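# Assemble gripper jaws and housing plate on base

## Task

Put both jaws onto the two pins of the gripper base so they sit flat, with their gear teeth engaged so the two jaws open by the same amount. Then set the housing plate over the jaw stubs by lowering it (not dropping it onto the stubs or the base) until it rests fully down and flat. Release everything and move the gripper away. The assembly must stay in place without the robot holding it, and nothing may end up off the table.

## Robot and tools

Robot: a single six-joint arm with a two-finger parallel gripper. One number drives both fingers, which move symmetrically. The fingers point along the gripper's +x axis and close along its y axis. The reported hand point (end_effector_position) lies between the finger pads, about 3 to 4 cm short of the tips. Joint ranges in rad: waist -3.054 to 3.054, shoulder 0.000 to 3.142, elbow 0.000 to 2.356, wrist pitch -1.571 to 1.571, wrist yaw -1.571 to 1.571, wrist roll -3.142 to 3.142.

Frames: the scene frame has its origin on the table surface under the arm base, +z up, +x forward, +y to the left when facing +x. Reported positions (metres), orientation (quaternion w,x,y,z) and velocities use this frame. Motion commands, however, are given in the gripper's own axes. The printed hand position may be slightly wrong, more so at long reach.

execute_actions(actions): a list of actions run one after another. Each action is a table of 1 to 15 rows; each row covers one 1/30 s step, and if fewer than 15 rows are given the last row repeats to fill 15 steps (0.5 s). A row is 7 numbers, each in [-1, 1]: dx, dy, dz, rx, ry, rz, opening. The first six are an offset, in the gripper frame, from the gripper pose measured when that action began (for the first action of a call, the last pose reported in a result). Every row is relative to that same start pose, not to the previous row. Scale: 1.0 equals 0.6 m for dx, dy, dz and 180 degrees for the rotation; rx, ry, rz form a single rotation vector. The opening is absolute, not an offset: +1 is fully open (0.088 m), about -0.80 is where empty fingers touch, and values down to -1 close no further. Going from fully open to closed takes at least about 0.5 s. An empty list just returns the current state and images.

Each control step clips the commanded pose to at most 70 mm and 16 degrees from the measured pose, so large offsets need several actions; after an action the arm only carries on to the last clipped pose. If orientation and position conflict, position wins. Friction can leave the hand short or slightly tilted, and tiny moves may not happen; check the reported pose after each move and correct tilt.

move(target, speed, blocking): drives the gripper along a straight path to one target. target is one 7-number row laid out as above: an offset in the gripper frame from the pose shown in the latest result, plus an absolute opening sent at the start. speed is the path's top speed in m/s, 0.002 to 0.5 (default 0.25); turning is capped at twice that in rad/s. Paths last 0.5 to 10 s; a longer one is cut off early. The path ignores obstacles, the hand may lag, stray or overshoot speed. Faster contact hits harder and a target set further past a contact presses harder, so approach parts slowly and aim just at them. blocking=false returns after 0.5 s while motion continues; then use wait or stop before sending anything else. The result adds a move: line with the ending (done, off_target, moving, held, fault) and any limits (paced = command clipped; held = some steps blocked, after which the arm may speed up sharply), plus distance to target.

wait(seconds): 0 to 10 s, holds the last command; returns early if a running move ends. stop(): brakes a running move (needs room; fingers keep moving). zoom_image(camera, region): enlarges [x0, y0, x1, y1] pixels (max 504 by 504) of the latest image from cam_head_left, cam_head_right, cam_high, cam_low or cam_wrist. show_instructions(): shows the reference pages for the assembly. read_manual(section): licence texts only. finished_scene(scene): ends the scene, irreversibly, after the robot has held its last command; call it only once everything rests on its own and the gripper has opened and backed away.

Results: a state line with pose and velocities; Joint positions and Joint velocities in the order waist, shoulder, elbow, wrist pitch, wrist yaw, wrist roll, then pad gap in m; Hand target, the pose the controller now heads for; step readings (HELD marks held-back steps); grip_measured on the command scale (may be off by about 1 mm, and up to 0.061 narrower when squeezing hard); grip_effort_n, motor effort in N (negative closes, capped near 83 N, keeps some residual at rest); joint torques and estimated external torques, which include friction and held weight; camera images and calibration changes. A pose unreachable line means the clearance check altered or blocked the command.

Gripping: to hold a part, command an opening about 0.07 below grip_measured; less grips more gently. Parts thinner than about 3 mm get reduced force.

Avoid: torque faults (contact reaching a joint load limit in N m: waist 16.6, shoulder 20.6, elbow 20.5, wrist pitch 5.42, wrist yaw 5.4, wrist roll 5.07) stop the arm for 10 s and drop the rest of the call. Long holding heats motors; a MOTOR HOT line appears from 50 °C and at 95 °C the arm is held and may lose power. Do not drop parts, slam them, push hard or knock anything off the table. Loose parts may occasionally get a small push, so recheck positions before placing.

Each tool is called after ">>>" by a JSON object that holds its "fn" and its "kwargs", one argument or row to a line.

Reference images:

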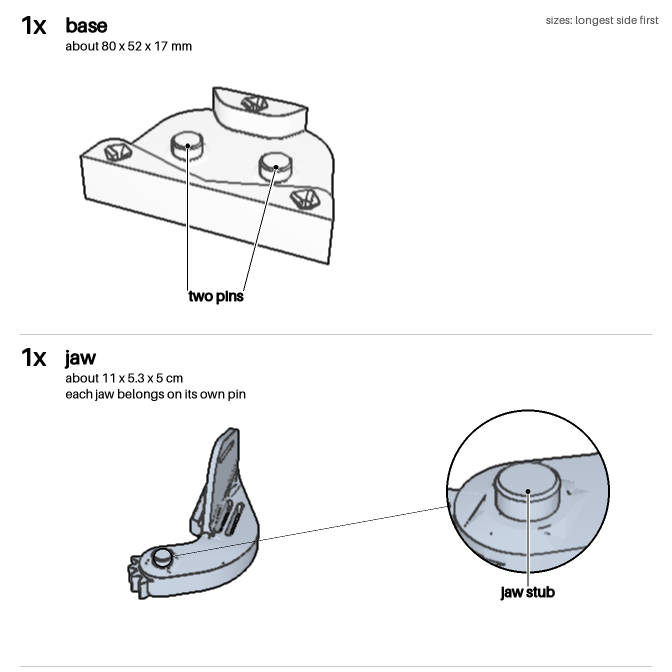

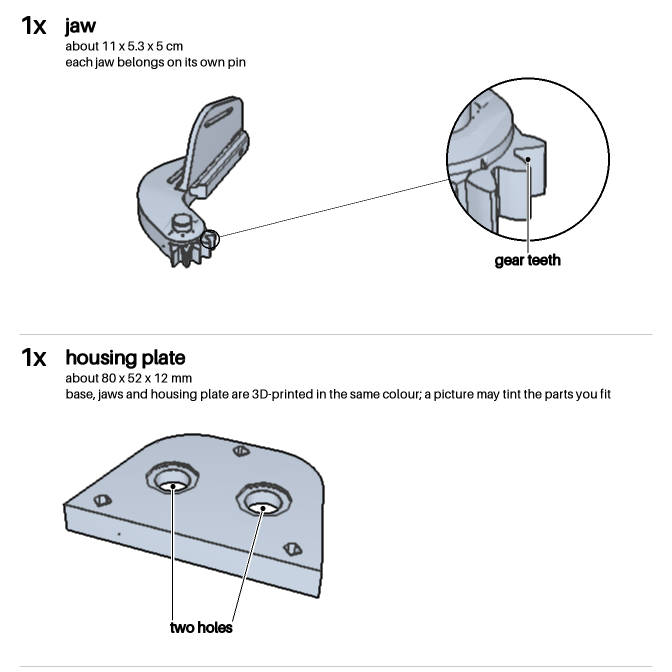

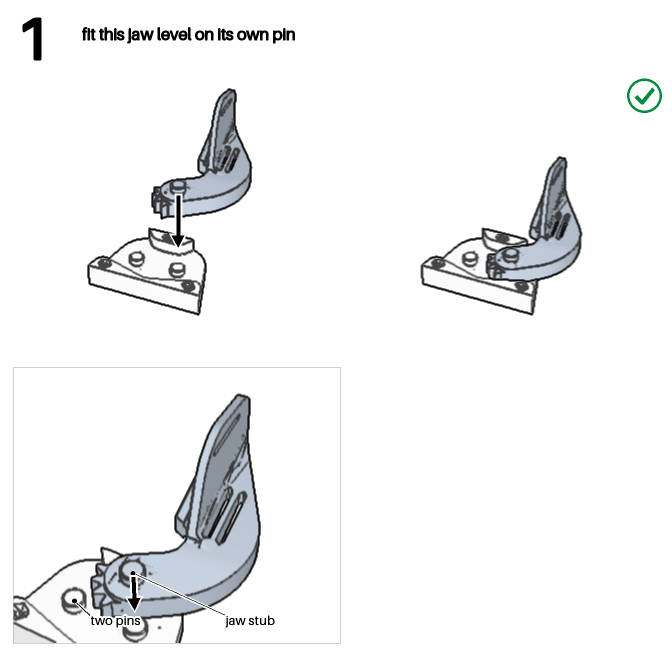

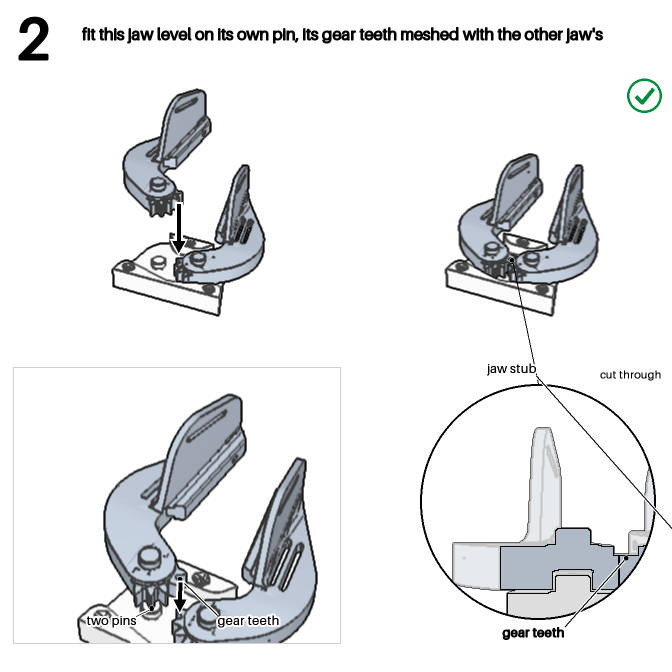

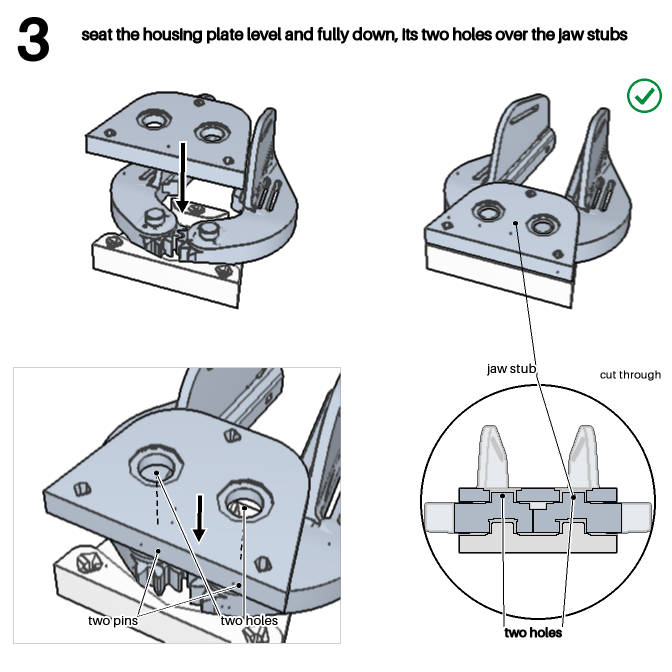

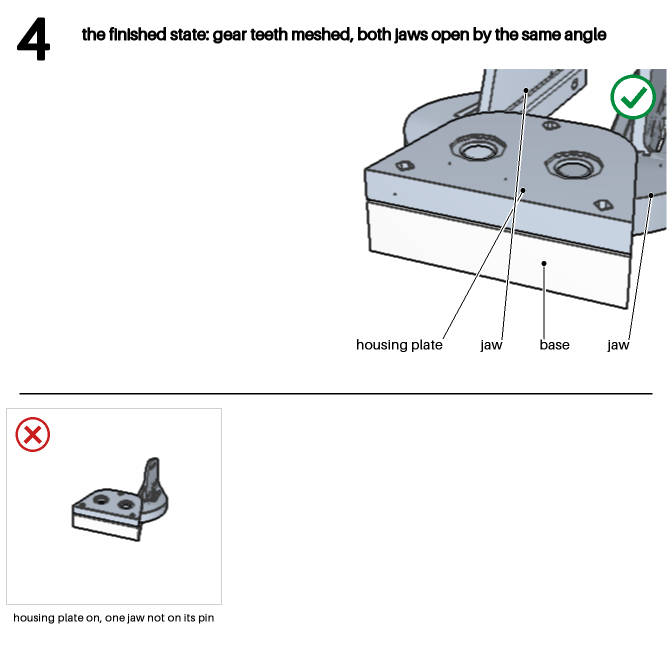

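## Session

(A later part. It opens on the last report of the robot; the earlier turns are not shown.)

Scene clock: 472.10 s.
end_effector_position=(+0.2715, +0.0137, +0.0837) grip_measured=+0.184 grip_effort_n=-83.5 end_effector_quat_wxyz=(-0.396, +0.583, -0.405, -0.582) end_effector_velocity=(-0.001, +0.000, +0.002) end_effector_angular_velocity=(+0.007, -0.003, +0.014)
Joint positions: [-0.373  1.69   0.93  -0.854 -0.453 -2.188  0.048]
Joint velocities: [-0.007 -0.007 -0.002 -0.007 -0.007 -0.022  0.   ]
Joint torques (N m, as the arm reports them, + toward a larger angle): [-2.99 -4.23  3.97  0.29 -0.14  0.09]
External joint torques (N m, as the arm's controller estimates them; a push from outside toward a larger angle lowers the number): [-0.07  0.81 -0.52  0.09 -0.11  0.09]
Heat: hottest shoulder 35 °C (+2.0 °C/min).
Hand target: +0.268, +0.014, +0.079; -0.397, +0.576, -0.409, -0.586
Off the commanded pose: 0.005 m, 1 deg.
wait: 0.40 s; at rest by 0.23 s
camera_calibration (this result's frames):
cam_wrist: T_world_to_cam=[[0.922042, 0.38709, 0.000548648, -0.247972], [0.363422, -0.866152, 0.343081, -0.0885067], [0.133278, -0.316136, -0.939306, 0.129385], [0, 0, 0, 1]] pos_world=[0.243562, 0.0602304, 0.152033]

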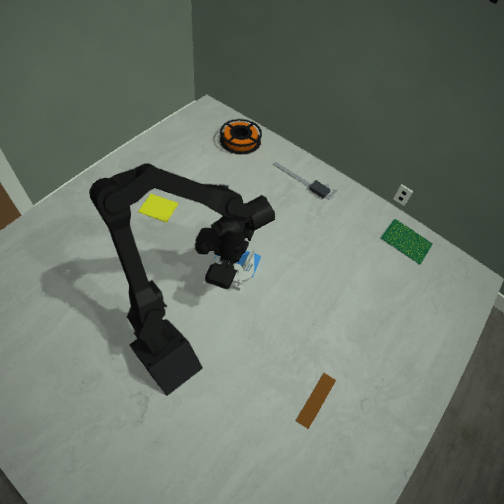

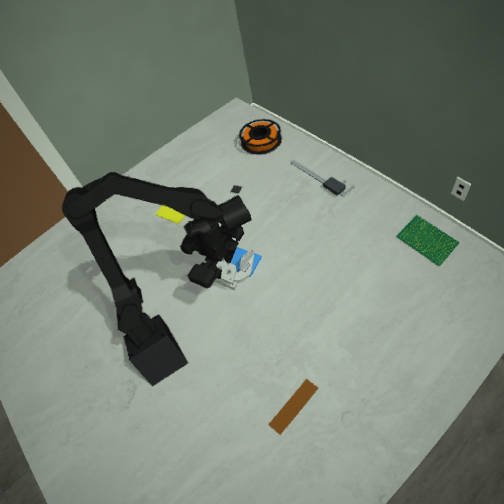

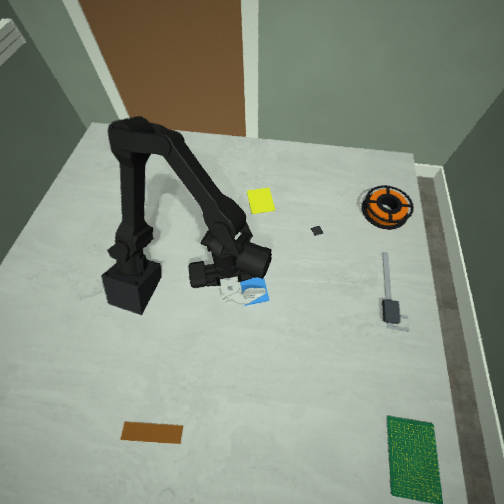

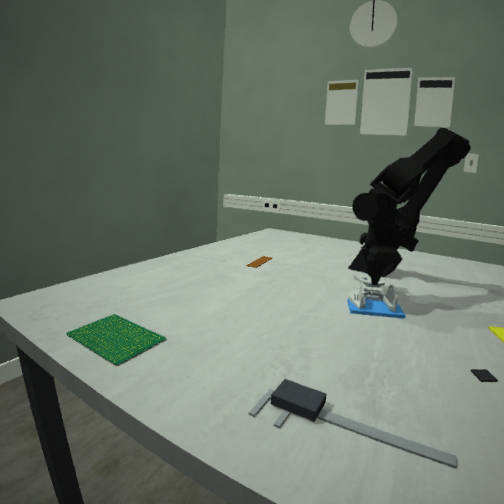

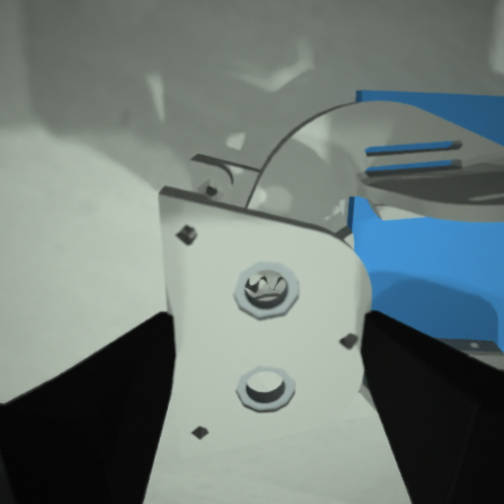

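>>> {"fn": "execute_actions", "kwargs": {
  "actions": [
    [[0.0082,0.0042,0.0022,0.0028,-0.0047,0.0028,0.12],[0.009,0.0037,0.0028,0.0027,-0.005,0.0026,0.12],[0.0102,0.0031,0.0034,0.0026,-0.0054,0.0024,0.12],[0.0116,0.0025,0.0041,0.0024,-0.0058,0.0022,0.12],[0.0132,0.0019,0.0048,0.0023,-0.0062,0.002,0.12],[0.0148,0.0013,0.0055,0.0022,-0.0066,0.0017,0.12],[0.0164,0.0007,0.0061,0.002,-0.0069,0.0015,0.12],[0.018,0.0002,0.0067,0.0019,-0.0072,0.0013,0.12],[0.0196,-0.0002,0.0071,0.0018,-0.0074,0.0012,0.12],[0.0212,-0.0004,0.0073,0.0018,-0.0075,0.0011,0.12],[0.0227,-0.0004,0.0073,0.0018,-0.0075,0.0011,0.12],[0.024,-0.0004,0.0073,0.0018,-0.0075,0.0011,0.12],[0.0251,-0.0004,0.0073,0.0018,-0.0075,0.0011,0.12],[0.026,-0.0004,0.0073,0.0018,-0.0075,0.0011,0.12],[0.0265,-0.0004,0.0073,0.0018,-0.0075,0.0011,0.12]]
  ]
}}

>>> {"fn": "wait", "kwargs": {
  "seconds": 0.4
}}

Scene clock: 482.37 s.
end_effector_position=(+0.2733, +0.0179, +0.0736) grip_measured=+0.184 grip_effort_n=-83.5 end_effector_quat_wxyz=(-0.400, +0.582, -0.400, -0.585) end_effector_velocity=(-0.003, +0.001, -0.017) end_effector_angular_velocity=(+0.009, +0.012, +0.001)
Joint positions: [-0.348  1.706  0.911 -0.808 -0.468 -2.163  0.048]
Joint velocities: [ 0.027  0.032 -0.037  0.066 -0.007  0.022  0.   ]
Joint torques (N m, as the arm reports them, + toward a larger angle): [-3.08 -4.28  3.93  0.29 -0.15  0.1 ]
External joint torques (N m, as the arm's controller estimates them; a push from outside toward a larger angle lowers the number): [-0.12  0.88 -0.54  0.06 -0.11  0.1 ]
Heat: hottest shoulder 33 °C (+0.0 °C/min).
Hand target: +0.270, +0.018, +0.068; -0.401, +0.575, -0.403, -0.588
Off the commanded pose: 0.007 m, 1 deg.
Step readings (end_effector_position):
0: (+0.2716, +0.0137, +0.0837)
1: (+0.2716, +0.0137, +0.0837)
2: (+0.2717, +0.0139, +0.0836)
4: (+0.2723, +0.0144, +0.0829)
8: (+0.2729, +0.0163, +0.0798)
15: end_effector_position above
camera_calibration (this result's frames):
cam_wrist: T_world_to_cam=[[0.920798, 0.389935, 0.00899587, -0.251567], [0.365058, -0.869715, 0.332159, -0.0816257], [0.137344, -0.302567, -0.943181, 0.119901], [0, 0, 0, 1]] pos_world=[0.244973, 0.0633822, 0.142464]

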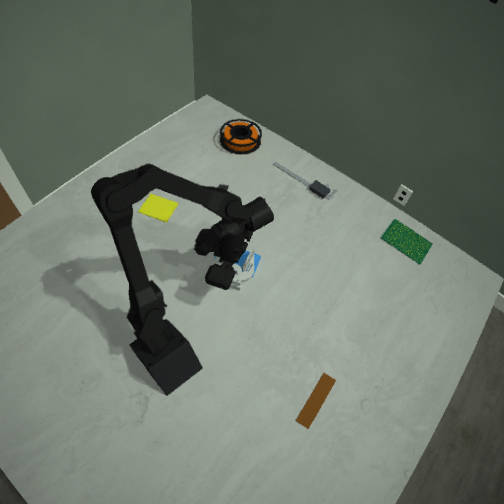

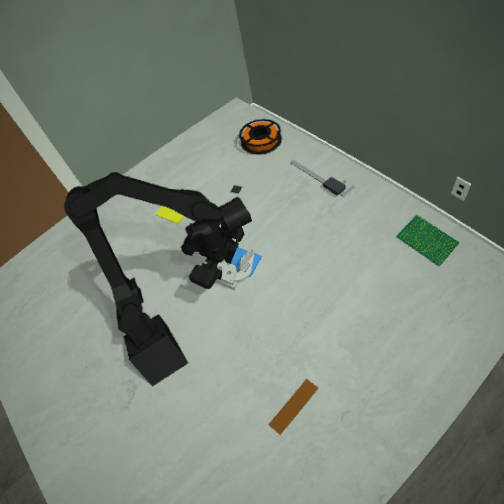

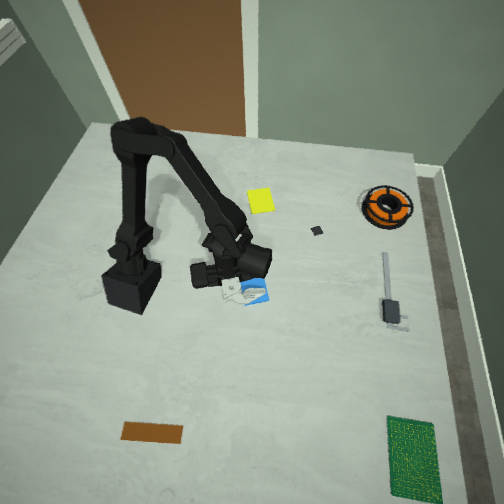

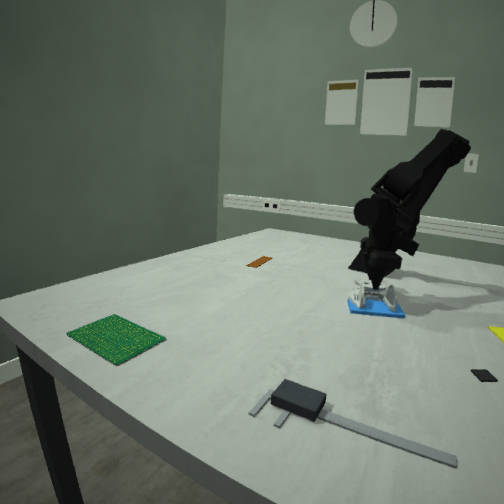

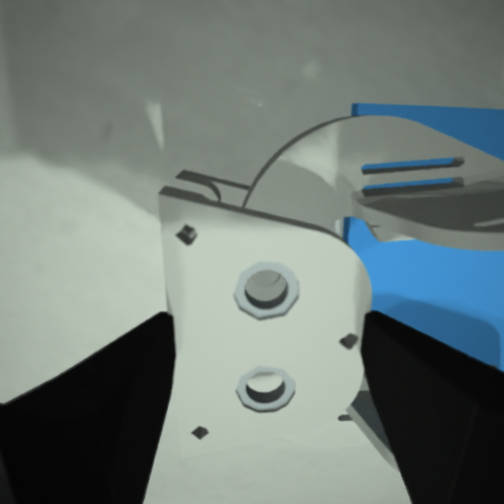

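Scene clock: 482.77 s.
end_effector_position=(+0.2734, +0.0178, +0.0722) grip_measured=+0.184 grip_effort_n=-83.5 end_effector_quat_wxyz=(-0.400, +0.582, -0.400, -0.584) end_effector_velocity=(-0.003, +0.001, -0.001) end_effector_angular_velocity=(+0.009, +0.008, -0.000)
Joint positions: [-0.346  1.708  0.908 -0.801 -0.468 -2.161  0.048]
Joint velocities: [-0.002 -0.002 -0.007 -0.007 -0.007 -0.007 -0.   ]
Joint torques (N m, as the arm reports them, + toward a larger angle): [-3.02 -4.28  3.87  0.28 -0.15  0.09]
External joint torques (N m, as the arm's controller estimates them; a push from outside toward a larger angle lowers the number): [-0.12  0.75 -0.35  0.11 -0.11  0.09]
Heat: hottest shoulder 33 °C (+0.0 °C/min).
Hand target: +0.270, +0.018, +0.068; -0.401, +0.574, -0.403, -0.589
Off the commanded pose: 0.005 m, 1 deg.
wait: 0.40 s; at rest by 0.17 s
camera_calibration (this result's frames):
cam_wrist: T_world_to_cam=[[0.920973, 0.389515, 0.00931382, -0.251625], [0.364587, -0.869973, 0.332, -0.0811216], [0.137422, -0.302367, -0.943234, 0.118512], [0, 0, 0, 1]] pos_world=[0.245029, 0.063272, 0.14106]

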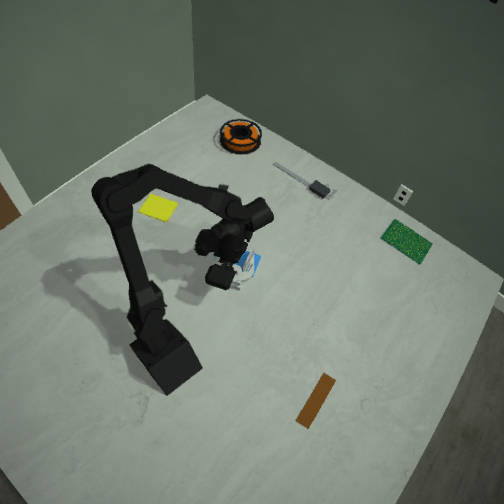

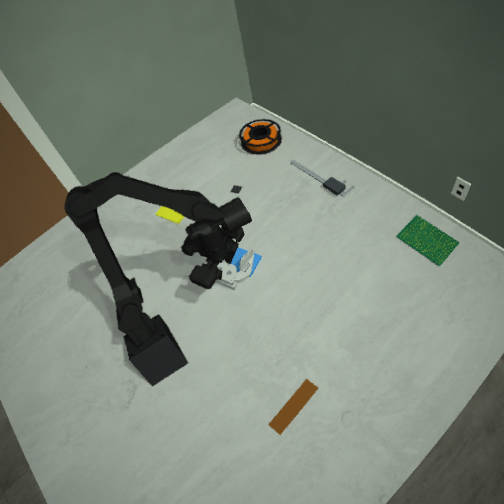

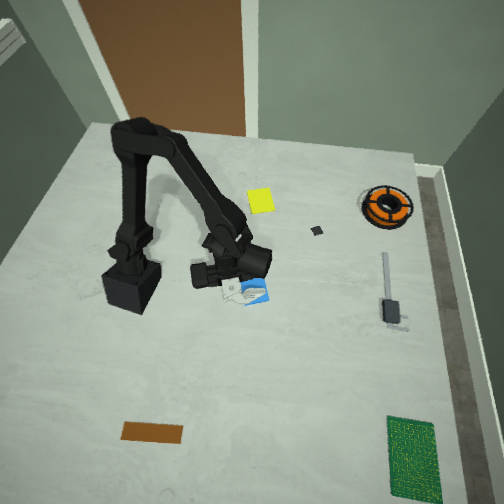

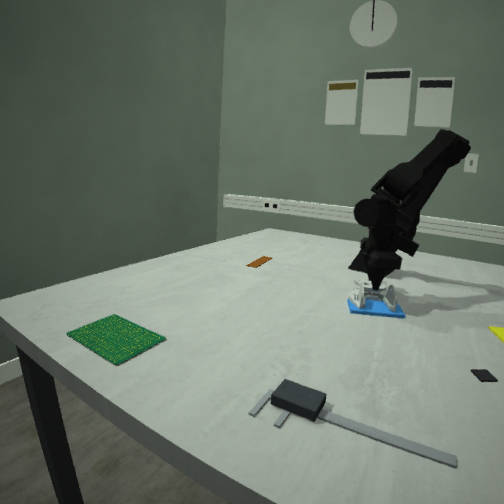

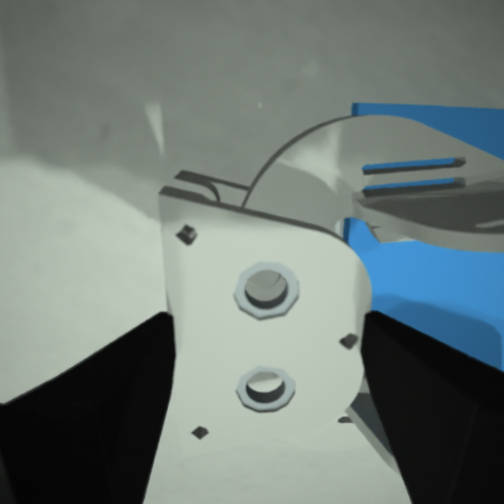

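>>> {"fn": "zoom_image", "kwargs": {
  "camera": "cam_wrist",
  "region": [190, 250, 358, 418]
}}

>>> {"fn": "zoom_image", "kwargs": {
  "camera": "cam_wrist",
  "region": [140, 140, 266, 266]
}}

>>> {"fn": "zoom_image", "kwargs": {
  "camera": "cam_low",
  "region": [335, 255, 419, 325]
}}

Region (190, 250, 358, 418) of cam_wrist's 504x504 image, scaled by 3.000, with more detail than that image has.

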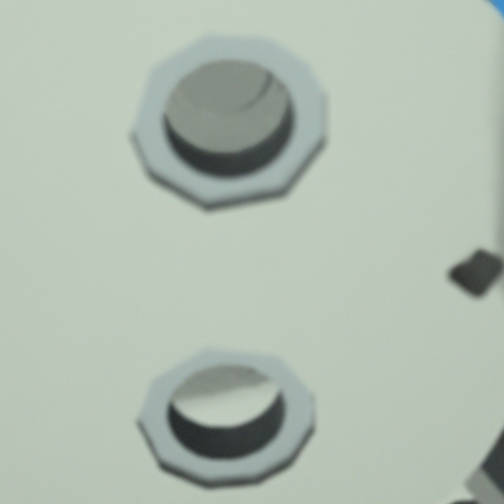

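Region (140, 140, 266, 266) of cam_wrist's 504x504 image, scaled by 4.000, with more detail than that image has.

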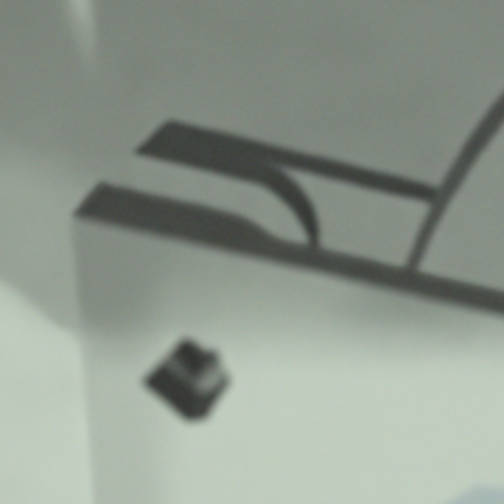

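Region (335, 255, 419, 325) of cam_low's 504x504 image, scaled by 6.000, with more detail than that image has.

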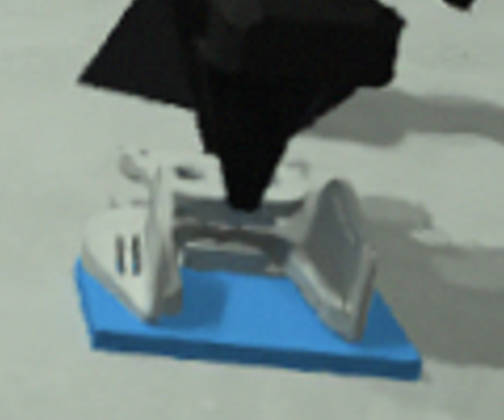

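>>> {"fn": "zoom_image", "kwargs": {
  "camera": "cam_wrist",
  "region": [234, 258, 297, 321]
}}

>>> {"fn": "zoom_image", "kwargs": {
  "camera": "cam_wrist",
  "region": [234, 355, 297, 418]
}}

Region (234, 258, 297, 321) of cam_wrist's 504x504 image, scaled by 8.000, with more detail than that image has.

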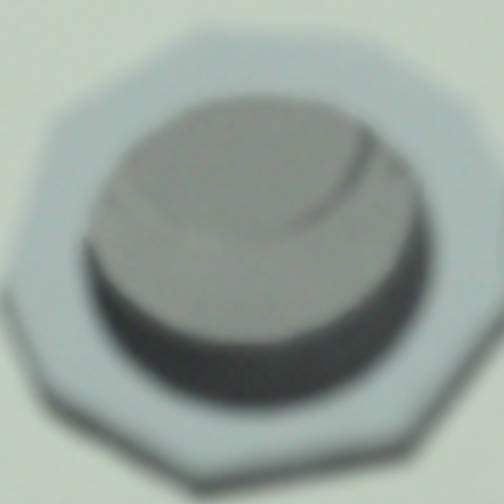

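Region (234, 355, 297, 418) of cam_wrist's 504x504 image, scaled by 8.000, with more detail than that image has.

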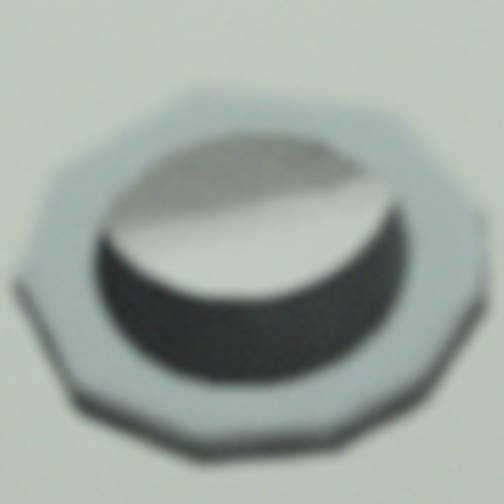

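>>> {"fn": "execute_actions", "kwargs": {
  "actions": [
    [[0.0076,0.0052,0.0018,0.0027,-0.0038,0.0039,0.12],[0.0081,0.0052,0.0018,0.0027,-0.0037,0.004,0.12],[0.0087,0.0052,0.0018,0.0027,-0.0037,0.0041,0.12],[0.0093,0.0052,0.0018,0.0027,-0.0036,0.0042,0.12],[0.0099,0.0052,0.0018,0.0027,-0.0035,0.0043,0.12],[0.0105,0.0052,0.0018,0.0027,-0.0034,0.0044,0.12],[0.0111,0.0052,0.0018,0.0027,-0.0033,0.0045,0.12],[0.0117,0.0052,0.0018,0.0027,-0.0033,0.0045,0.12],[0.0123,0.0052,0.0018,0.0027,-0.0033,0.0045,0.12],[0.0129,0.0052,0.0018,0.0027,-0.0033,0.0045,0.12],[0.0135,0.0052,0.0018,0.0027,-0.0033,0.0045,0.12],[0.0141,0.0052,0.0018,0.0027,-0.0033,0.0045,0.12],[0.0146,0.0052,0.0018,0.0027,-0.0033,0.0045,0.12],[0.0148,0.0052,0.0018,0.0027,-0.0033,0.0045,0.12],[0.0148,0.0052,0.0018,0.0027,-0.0033,0.0045,0.12]]
  ]
}}

>>> {"fn": "wait", "kwargs": {
  "seconds": 0.3
}}

>>> {"fn": "zoom_image", "kwargs": {
  "camera": "cam_wrist",
  "region": [234, 258, 297, 321]
}}

>>> {"fn": "zoom_image", "kwargs": {
  "camera": "cam_wrist",
  "region": [234, 355, 297, 418]
}}

Scene clock: 495.80 s.
end_effector_position=(+0.2736, +0.0182, +0.0681) grip_measured=+0.184 grip_effort_n=-83.5 end_effector_quat_wxyz=(-0.399, +0.582, -0.400, -0.585) end_effector_velocity=(-0.003, -0.001, -0.007) end_effector_angular_velocity=(-0.005, +0.013, +0.000)
Joint positions: [-0.338  1.716  0.901 -0.783 -0.468 -2.152  0.048]
Joint velocities: [ 0.012  0.012 -0.017  0.022  0.007  0.007 -0.   ]
Joint torques (N m, as the arm reports them, + toward a larger angle): [-3.1  -4.4   3.79  0.29 -0.09  0.08]
External joint torques (N m, as the arm's controller estimates them; a push from outside toward a larger angle lowers the number): [-0.2   0.75 -0.51  0.08 -0.05  0.08]
Heat: hottest shoulder 32 °C (-2.0 °C/min).
Hand target: +0.270, +0.018, +0.063; -0.400, +0.575, -0.404, -0.589
Off the commanded pose: 0.006 m, 1 deg.
Step readings (end_effector_position):
0: (+0.2734, +0.0178, +0.0722)
1: (+0.2734, +0.0178, +0.0722)
2: (+0.2734, +0.0179, +0.0722)
4: (+0.2736, +0.0179, +0.0718)
8: (+0.2737, +0.0181, +0.0706)
15: end_effector_position above
camera_calibration (this result's frames):
cam_wrist: T_world_to_cam=[[0.920798, 0.389951, 0.00830976, -0.251809], [0.36536, -0.869798, 0.331607, -0.0796852], [0.136538, -0.302307, -0.943381, 0.114994], [0, 0, 0, 1]] pos_world=[0.245278, 0.0636463, 0.137]

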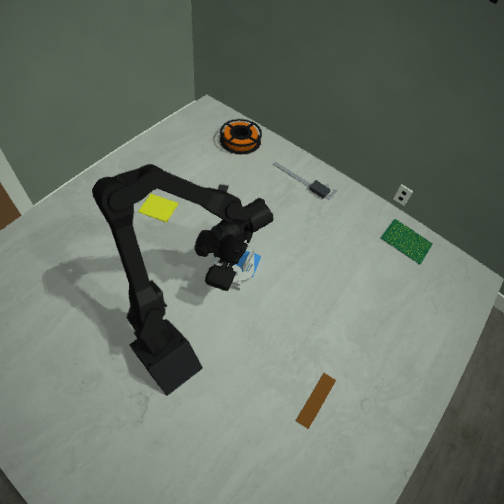

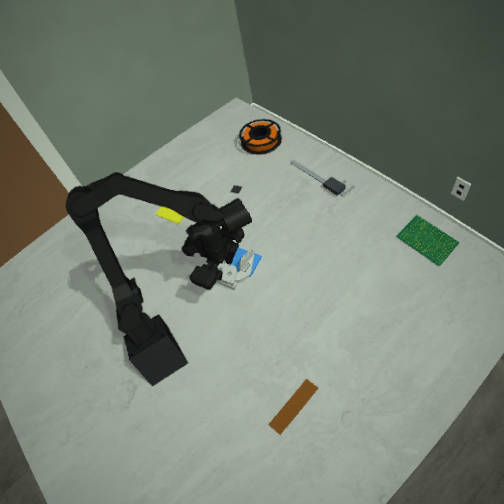

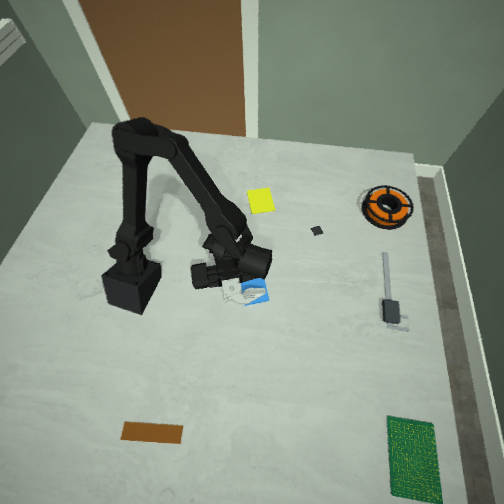

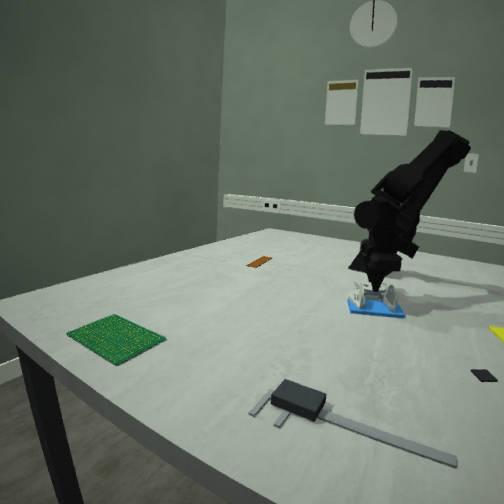

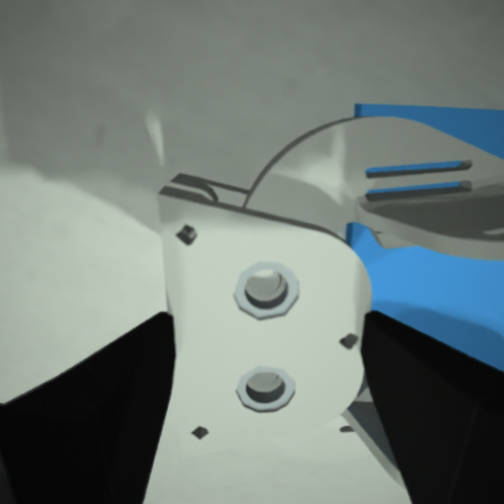

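Scene clock: 496.10 s.
end_effector_position=(+0.2736, +0.0182, +0.0677) grip_measured=+0.184 grip_effort_n=-83.5 end_effector_quat_wxyz=(-0.400, +0.582, -0.400, -0.585) end_effector_velocity=(-0.001, +0.000, -0.001) end_effector_angular_velocity=(+0.007, -0.005, +0.021)
Joint positions: [-0.337  1.717  0.9   -0.781 -0.468 -2.151  0.048]
Joint velocities: [-0.002 -0.002 -0.007  0.007 -0.007 -0.022 -0.   ]
Joint torques (N m, as the arm reports them, + toward a larger angle): [-3.04 -4.3   3.83  0.28 -0.1   0.09]
External joint torques (N m, as the arm's controller estimates them; a push from outside toward a larger angle lowers the number): [-0.12  0.8  -0.45  0.08 -0.05  0.09]
Heat: hottest shoulder 32 °C (-2.0 °C/min).
Hand target: +0.270, +0.018, +0.063; -0.400, +0.574, -0.404, -0.589
Off the commanded pose: 0.006 m, 1 deg.
wait: 0.30 s; at rest by 0.17 s
camera_calibration (this result's frames):
cam_wrist: T_world_to_cam=[[0.920912, 0.389682, 0.00829389, -0.251861], [0.365109, -0.869898, 0.331621, -0.079477], [0.136442, -0.302366, -0.943376, 0.114638], [0, 0, 0, 1]] pos_world=[0.245318, 0.0636717, 0.136592]

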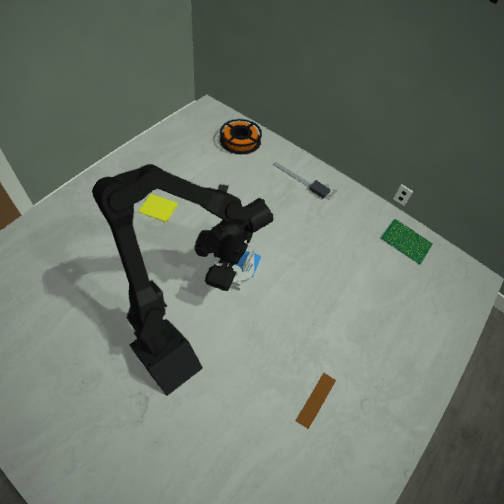

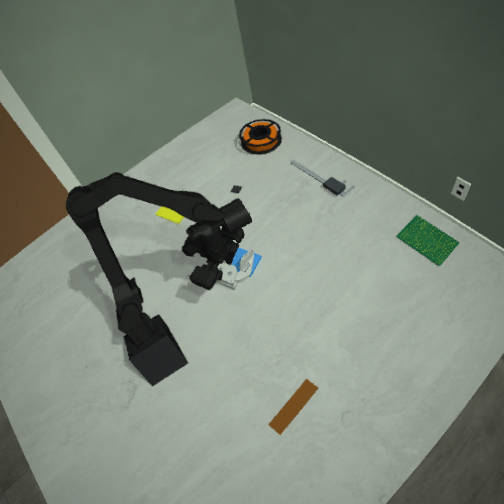

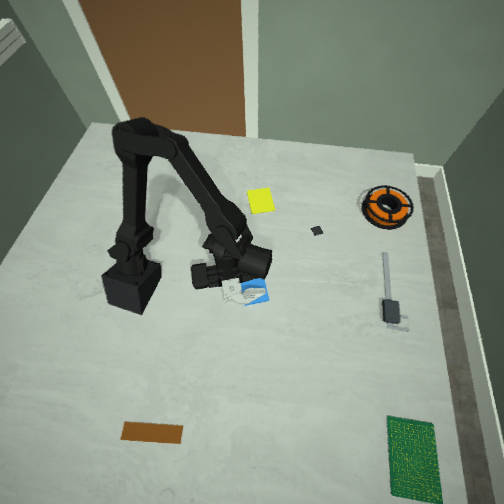

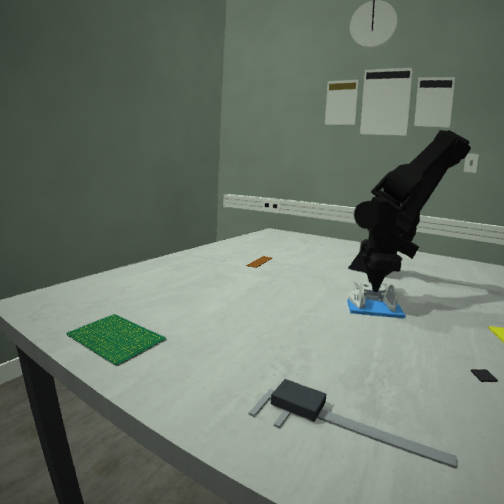

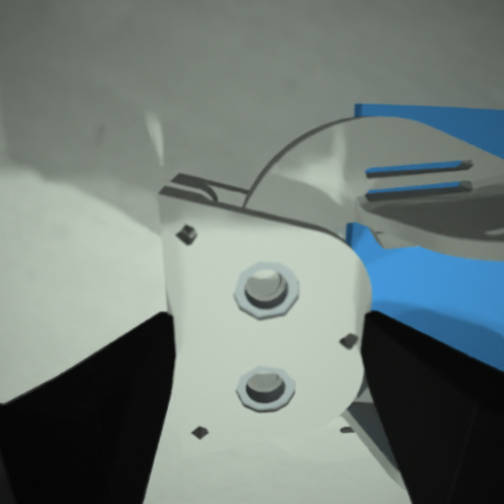

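Region (234, 258, 297, 321) of cam_wrist's 504x504 image, scaled by 8.000, with more detail than that image has.

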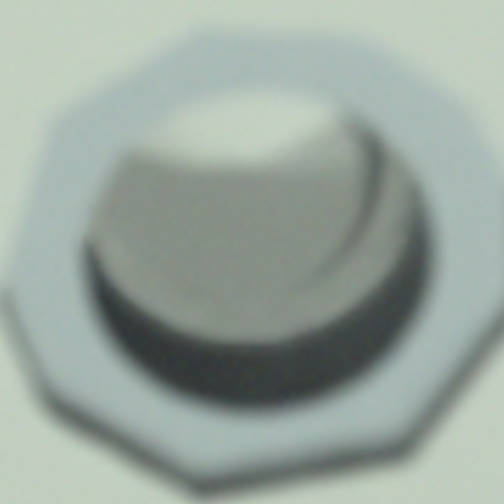

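Region (234, 355, 297, 418) of cam_wrist's 504x504 image, scaled by 8.000, with more detail than that image has.

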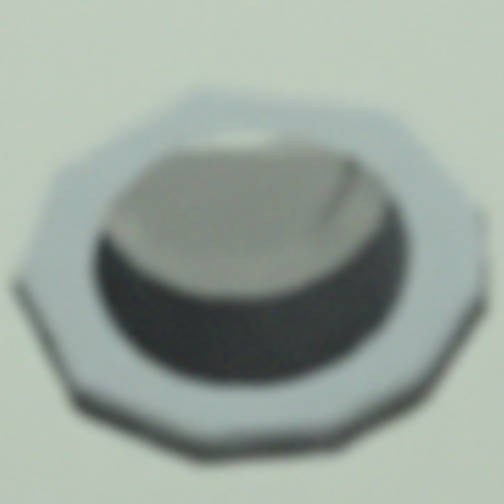

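>>> {"fn": "execute_actions", "kwargs": {
  "actions": [
    [[0.0076,0.0058,0.0013,0.0027,-0.0032,0.0042,0.12],[0.0081,0.0059,0.0013,0.0027,-0.0032,0.0042,0.12],[0.0088,0.006,0.0013,0.0027,-0.0032,0.0042,0.12],[0.0095,0.006,0.0013,0.0027,-0.0032,0.0042,0.12],[0.0102,0.006,0.0013,0.0027,-0.0032,0.0042,0.12],[0.0109,0.006,0.0013,0.0027,-0.0032,0.0042,0.12],[0.0116,0.006,0.0013,0.0027,-0.0032,0.0042,0.12],[0.0123,0.006,0.0013,0.0027,-0.0032,0.0042,0.12],[0.013,0.006,0.0013,0.0027,-0.0032,0.0042,0.12],[0.0137,0.006,0.0013,0.0027,-0.0032,0.0042,0.12],[0.0144,0.006,0.0013,0.0027,-0.0032,0.0042,0.12],[0.0151,0.006,0.0013,0.0027,-0.0032,0.0042,0.12],[0.0157,0.006,0.0013,0.0027,-0.0032,0.0042,0.12],[0.0162,0.006,0.0013,0.0027,-0.0032,0.0042,0.12],[0.0165,0.006,0.0013,0.0027,-0.0032,0.0042,0.12]]
  ]
}}

>>> {"fn": "wait", "kwargs": {
  "seconds": 0.3
}}

>>> {"fn": "zoom_image", "kwargs": {
  "camera": "cam_wrist",
  "region": [140, 160, 392, 412]
}}

Scene clock: 502.23 s.
end_effector_position=(+0.2737, +0.0178, +0.0634) grip_measured=+0.184 grip_effort_n=-83.5 end_effector_quat_wxyz=(-0.400, +0.582, -0.400, -0.584) end_effector_velocity=(+0.000, -0.000, -0.007) end_effector_angular_velocity=(+0.006, -0.005, +0.017)
Joint positions: [-0.331  1.724  0.89  -0.758 -0.468 -2.143  0.048]
Joint velocities: [ 0.007  0.012 -0.017  0.037 -0.007 -0.007  0.   ]
Joint torques (N m, as the arm reports them, + toward a larger angle): [-2.9  -4.21  3.74  0.31 -0.11  0.08]
External joint torques (N m, as the arm's controller estimates them; a push from outside toward a larger angle lowers the number): [ 0.05  1.01 -0.6   0.1  -0.06  0.08]
Heat: hottest shoulder 32 °C (-2.0 °C/min).
Hand target: +0.270, +0.018, +0.058; -0.400, +0.575, -0.404, -0.589
Off the commanded pose: 0.007 m, 1 deg.
Step readings (end_effector_position):
0: (+0.2736, +0.0182, +0.0677)
1: (+0.2737, +0.0182, +0.0677)
2: (+0.2736, +0.0182, +0.0676)
4: (+0.2737, +0.0181, +0.0674)
8: (+0.2735, +0.0181, +0.0658)
15: end_effector_position above
camera_calibration (this result's frames):
cam_wrist: T_world_to_cam=[[0.921174, 0.389032, 0.00958025, -0.251938], [0.363958, -0.869994, 0.332633, -0.0781929], [0.13774, -0.302926, -0.943008, 0.110066], [0, 0, 0, 1]] pos_world=[0.245377, 0.0633262, 0.132216]

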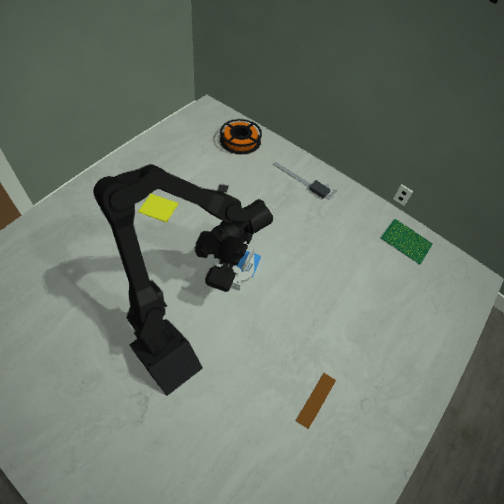

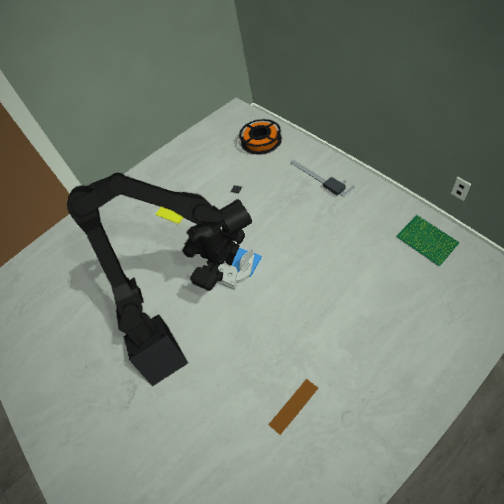

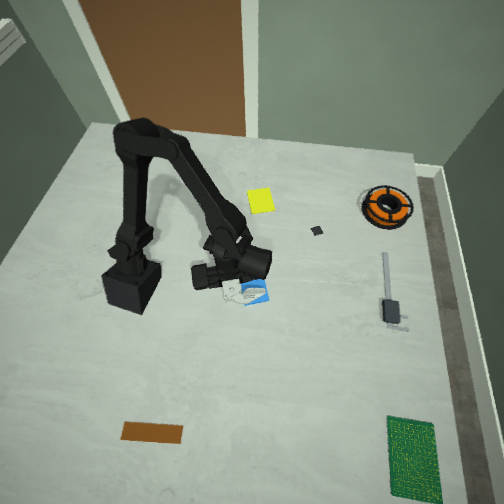

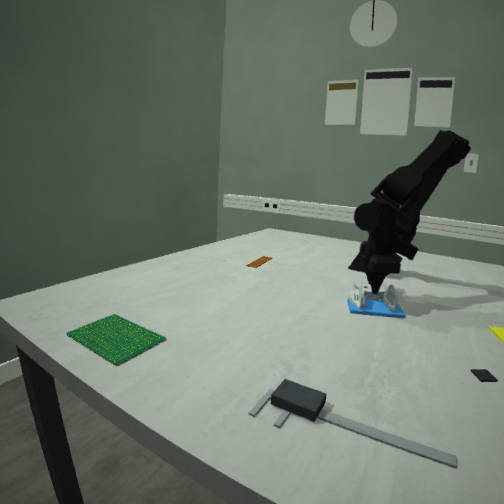

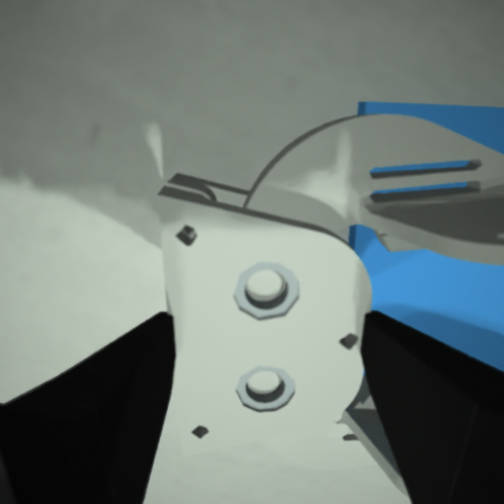

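Scene clock: 502.53 s.
end_effector_position=(+0.2735, +0.0179, +0.0623) grip_measured=+0.184 grip_effort_n=-83.5 end_effector_quat_wxyz=(-0.400, +0.582, -0.400, -0.585) end_effector_velocity=(-0.002, +0.001, +0.000) end_effector_angular_velocity=(+0.008, +0.004, +0.002)
Joint positions: [-0.329  1.727  0.888 -0.754 -0.468 -2.142  0.048]
Joint velocities: [-0.002 -0.002 -0.002 -0.007 -0.007 -0.007 -0.   ]
Joint torques (N m, as the arm reports them, + toward a larger angle): [-2.96 -4.34  3.78  0.28 -0.1   0.08]
External joint torques (N m, as the arm's controller estimates them; a push from outside toward a larger angle lowers the number): [-0.06  0.85 -0.5   0.07 -0.05  0.08]
Heat: hottest shoulder 32 °C (-3.0 °C/min).
Hand target: +0.270, +0.018, +0.058; -0.400, +0.575, -0.404, -0.589
Off the commanded pose: 0.006 m, 1 deg.
wait: 0.30 s; at rest by 0.17 s
camera_calibration (this result's frames):
cam_wrist: T_world_to_cam=[[0.921035, 0.389386, 0.0085681, -0.251687], [0.364688, -0.86992, 0.332026, -0.0778824], [0.13674, -0.302683, -0.943231, 0.109357], [0, 0, 0, 1]] pos_world=[0.245261, 0.0633523, 0.131164]

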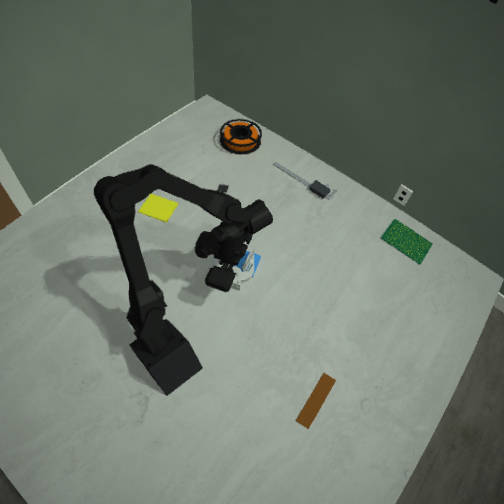

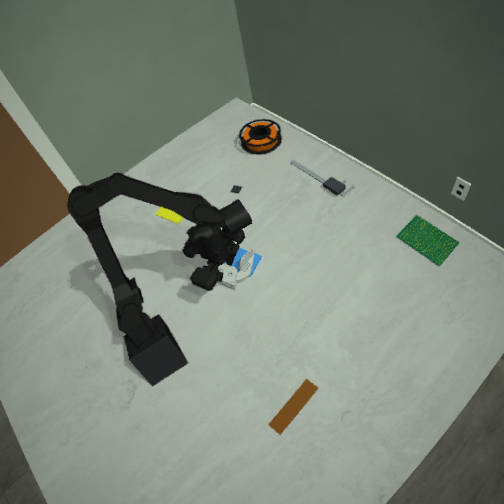

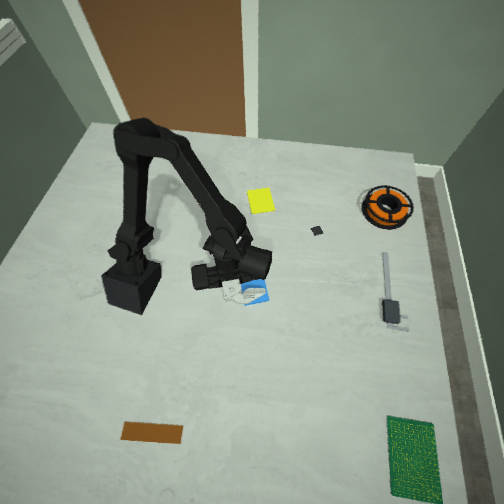

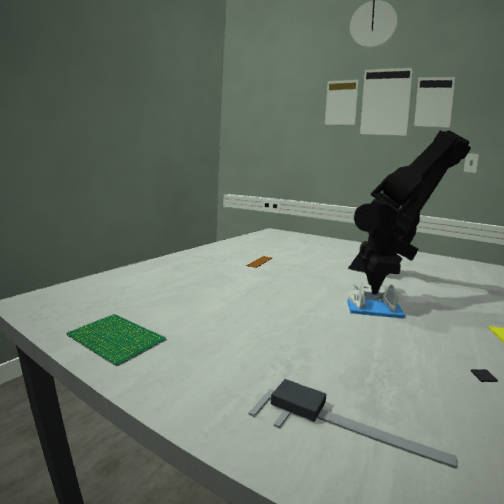

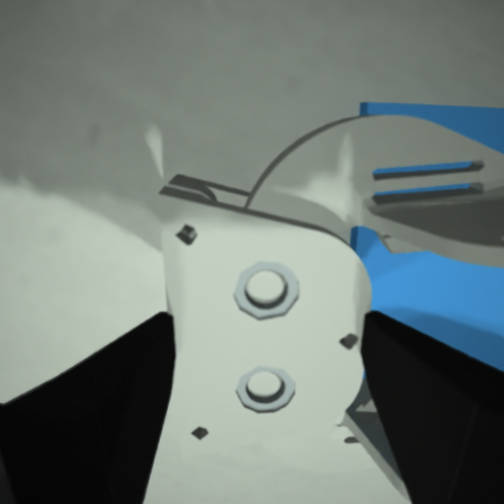

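Region (140, 160, 392, 412) of cam_wrist's 504x504 image, scaled by 2.000, with more detail than that image has.

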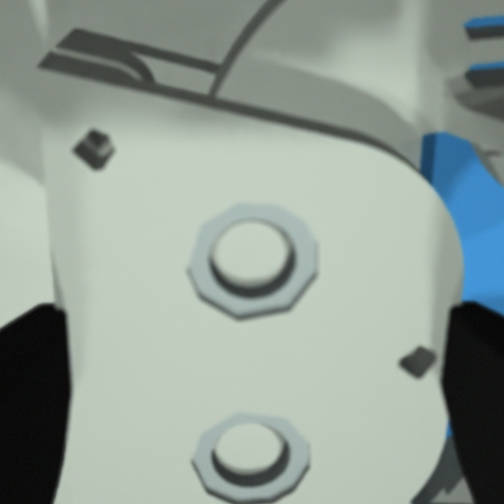

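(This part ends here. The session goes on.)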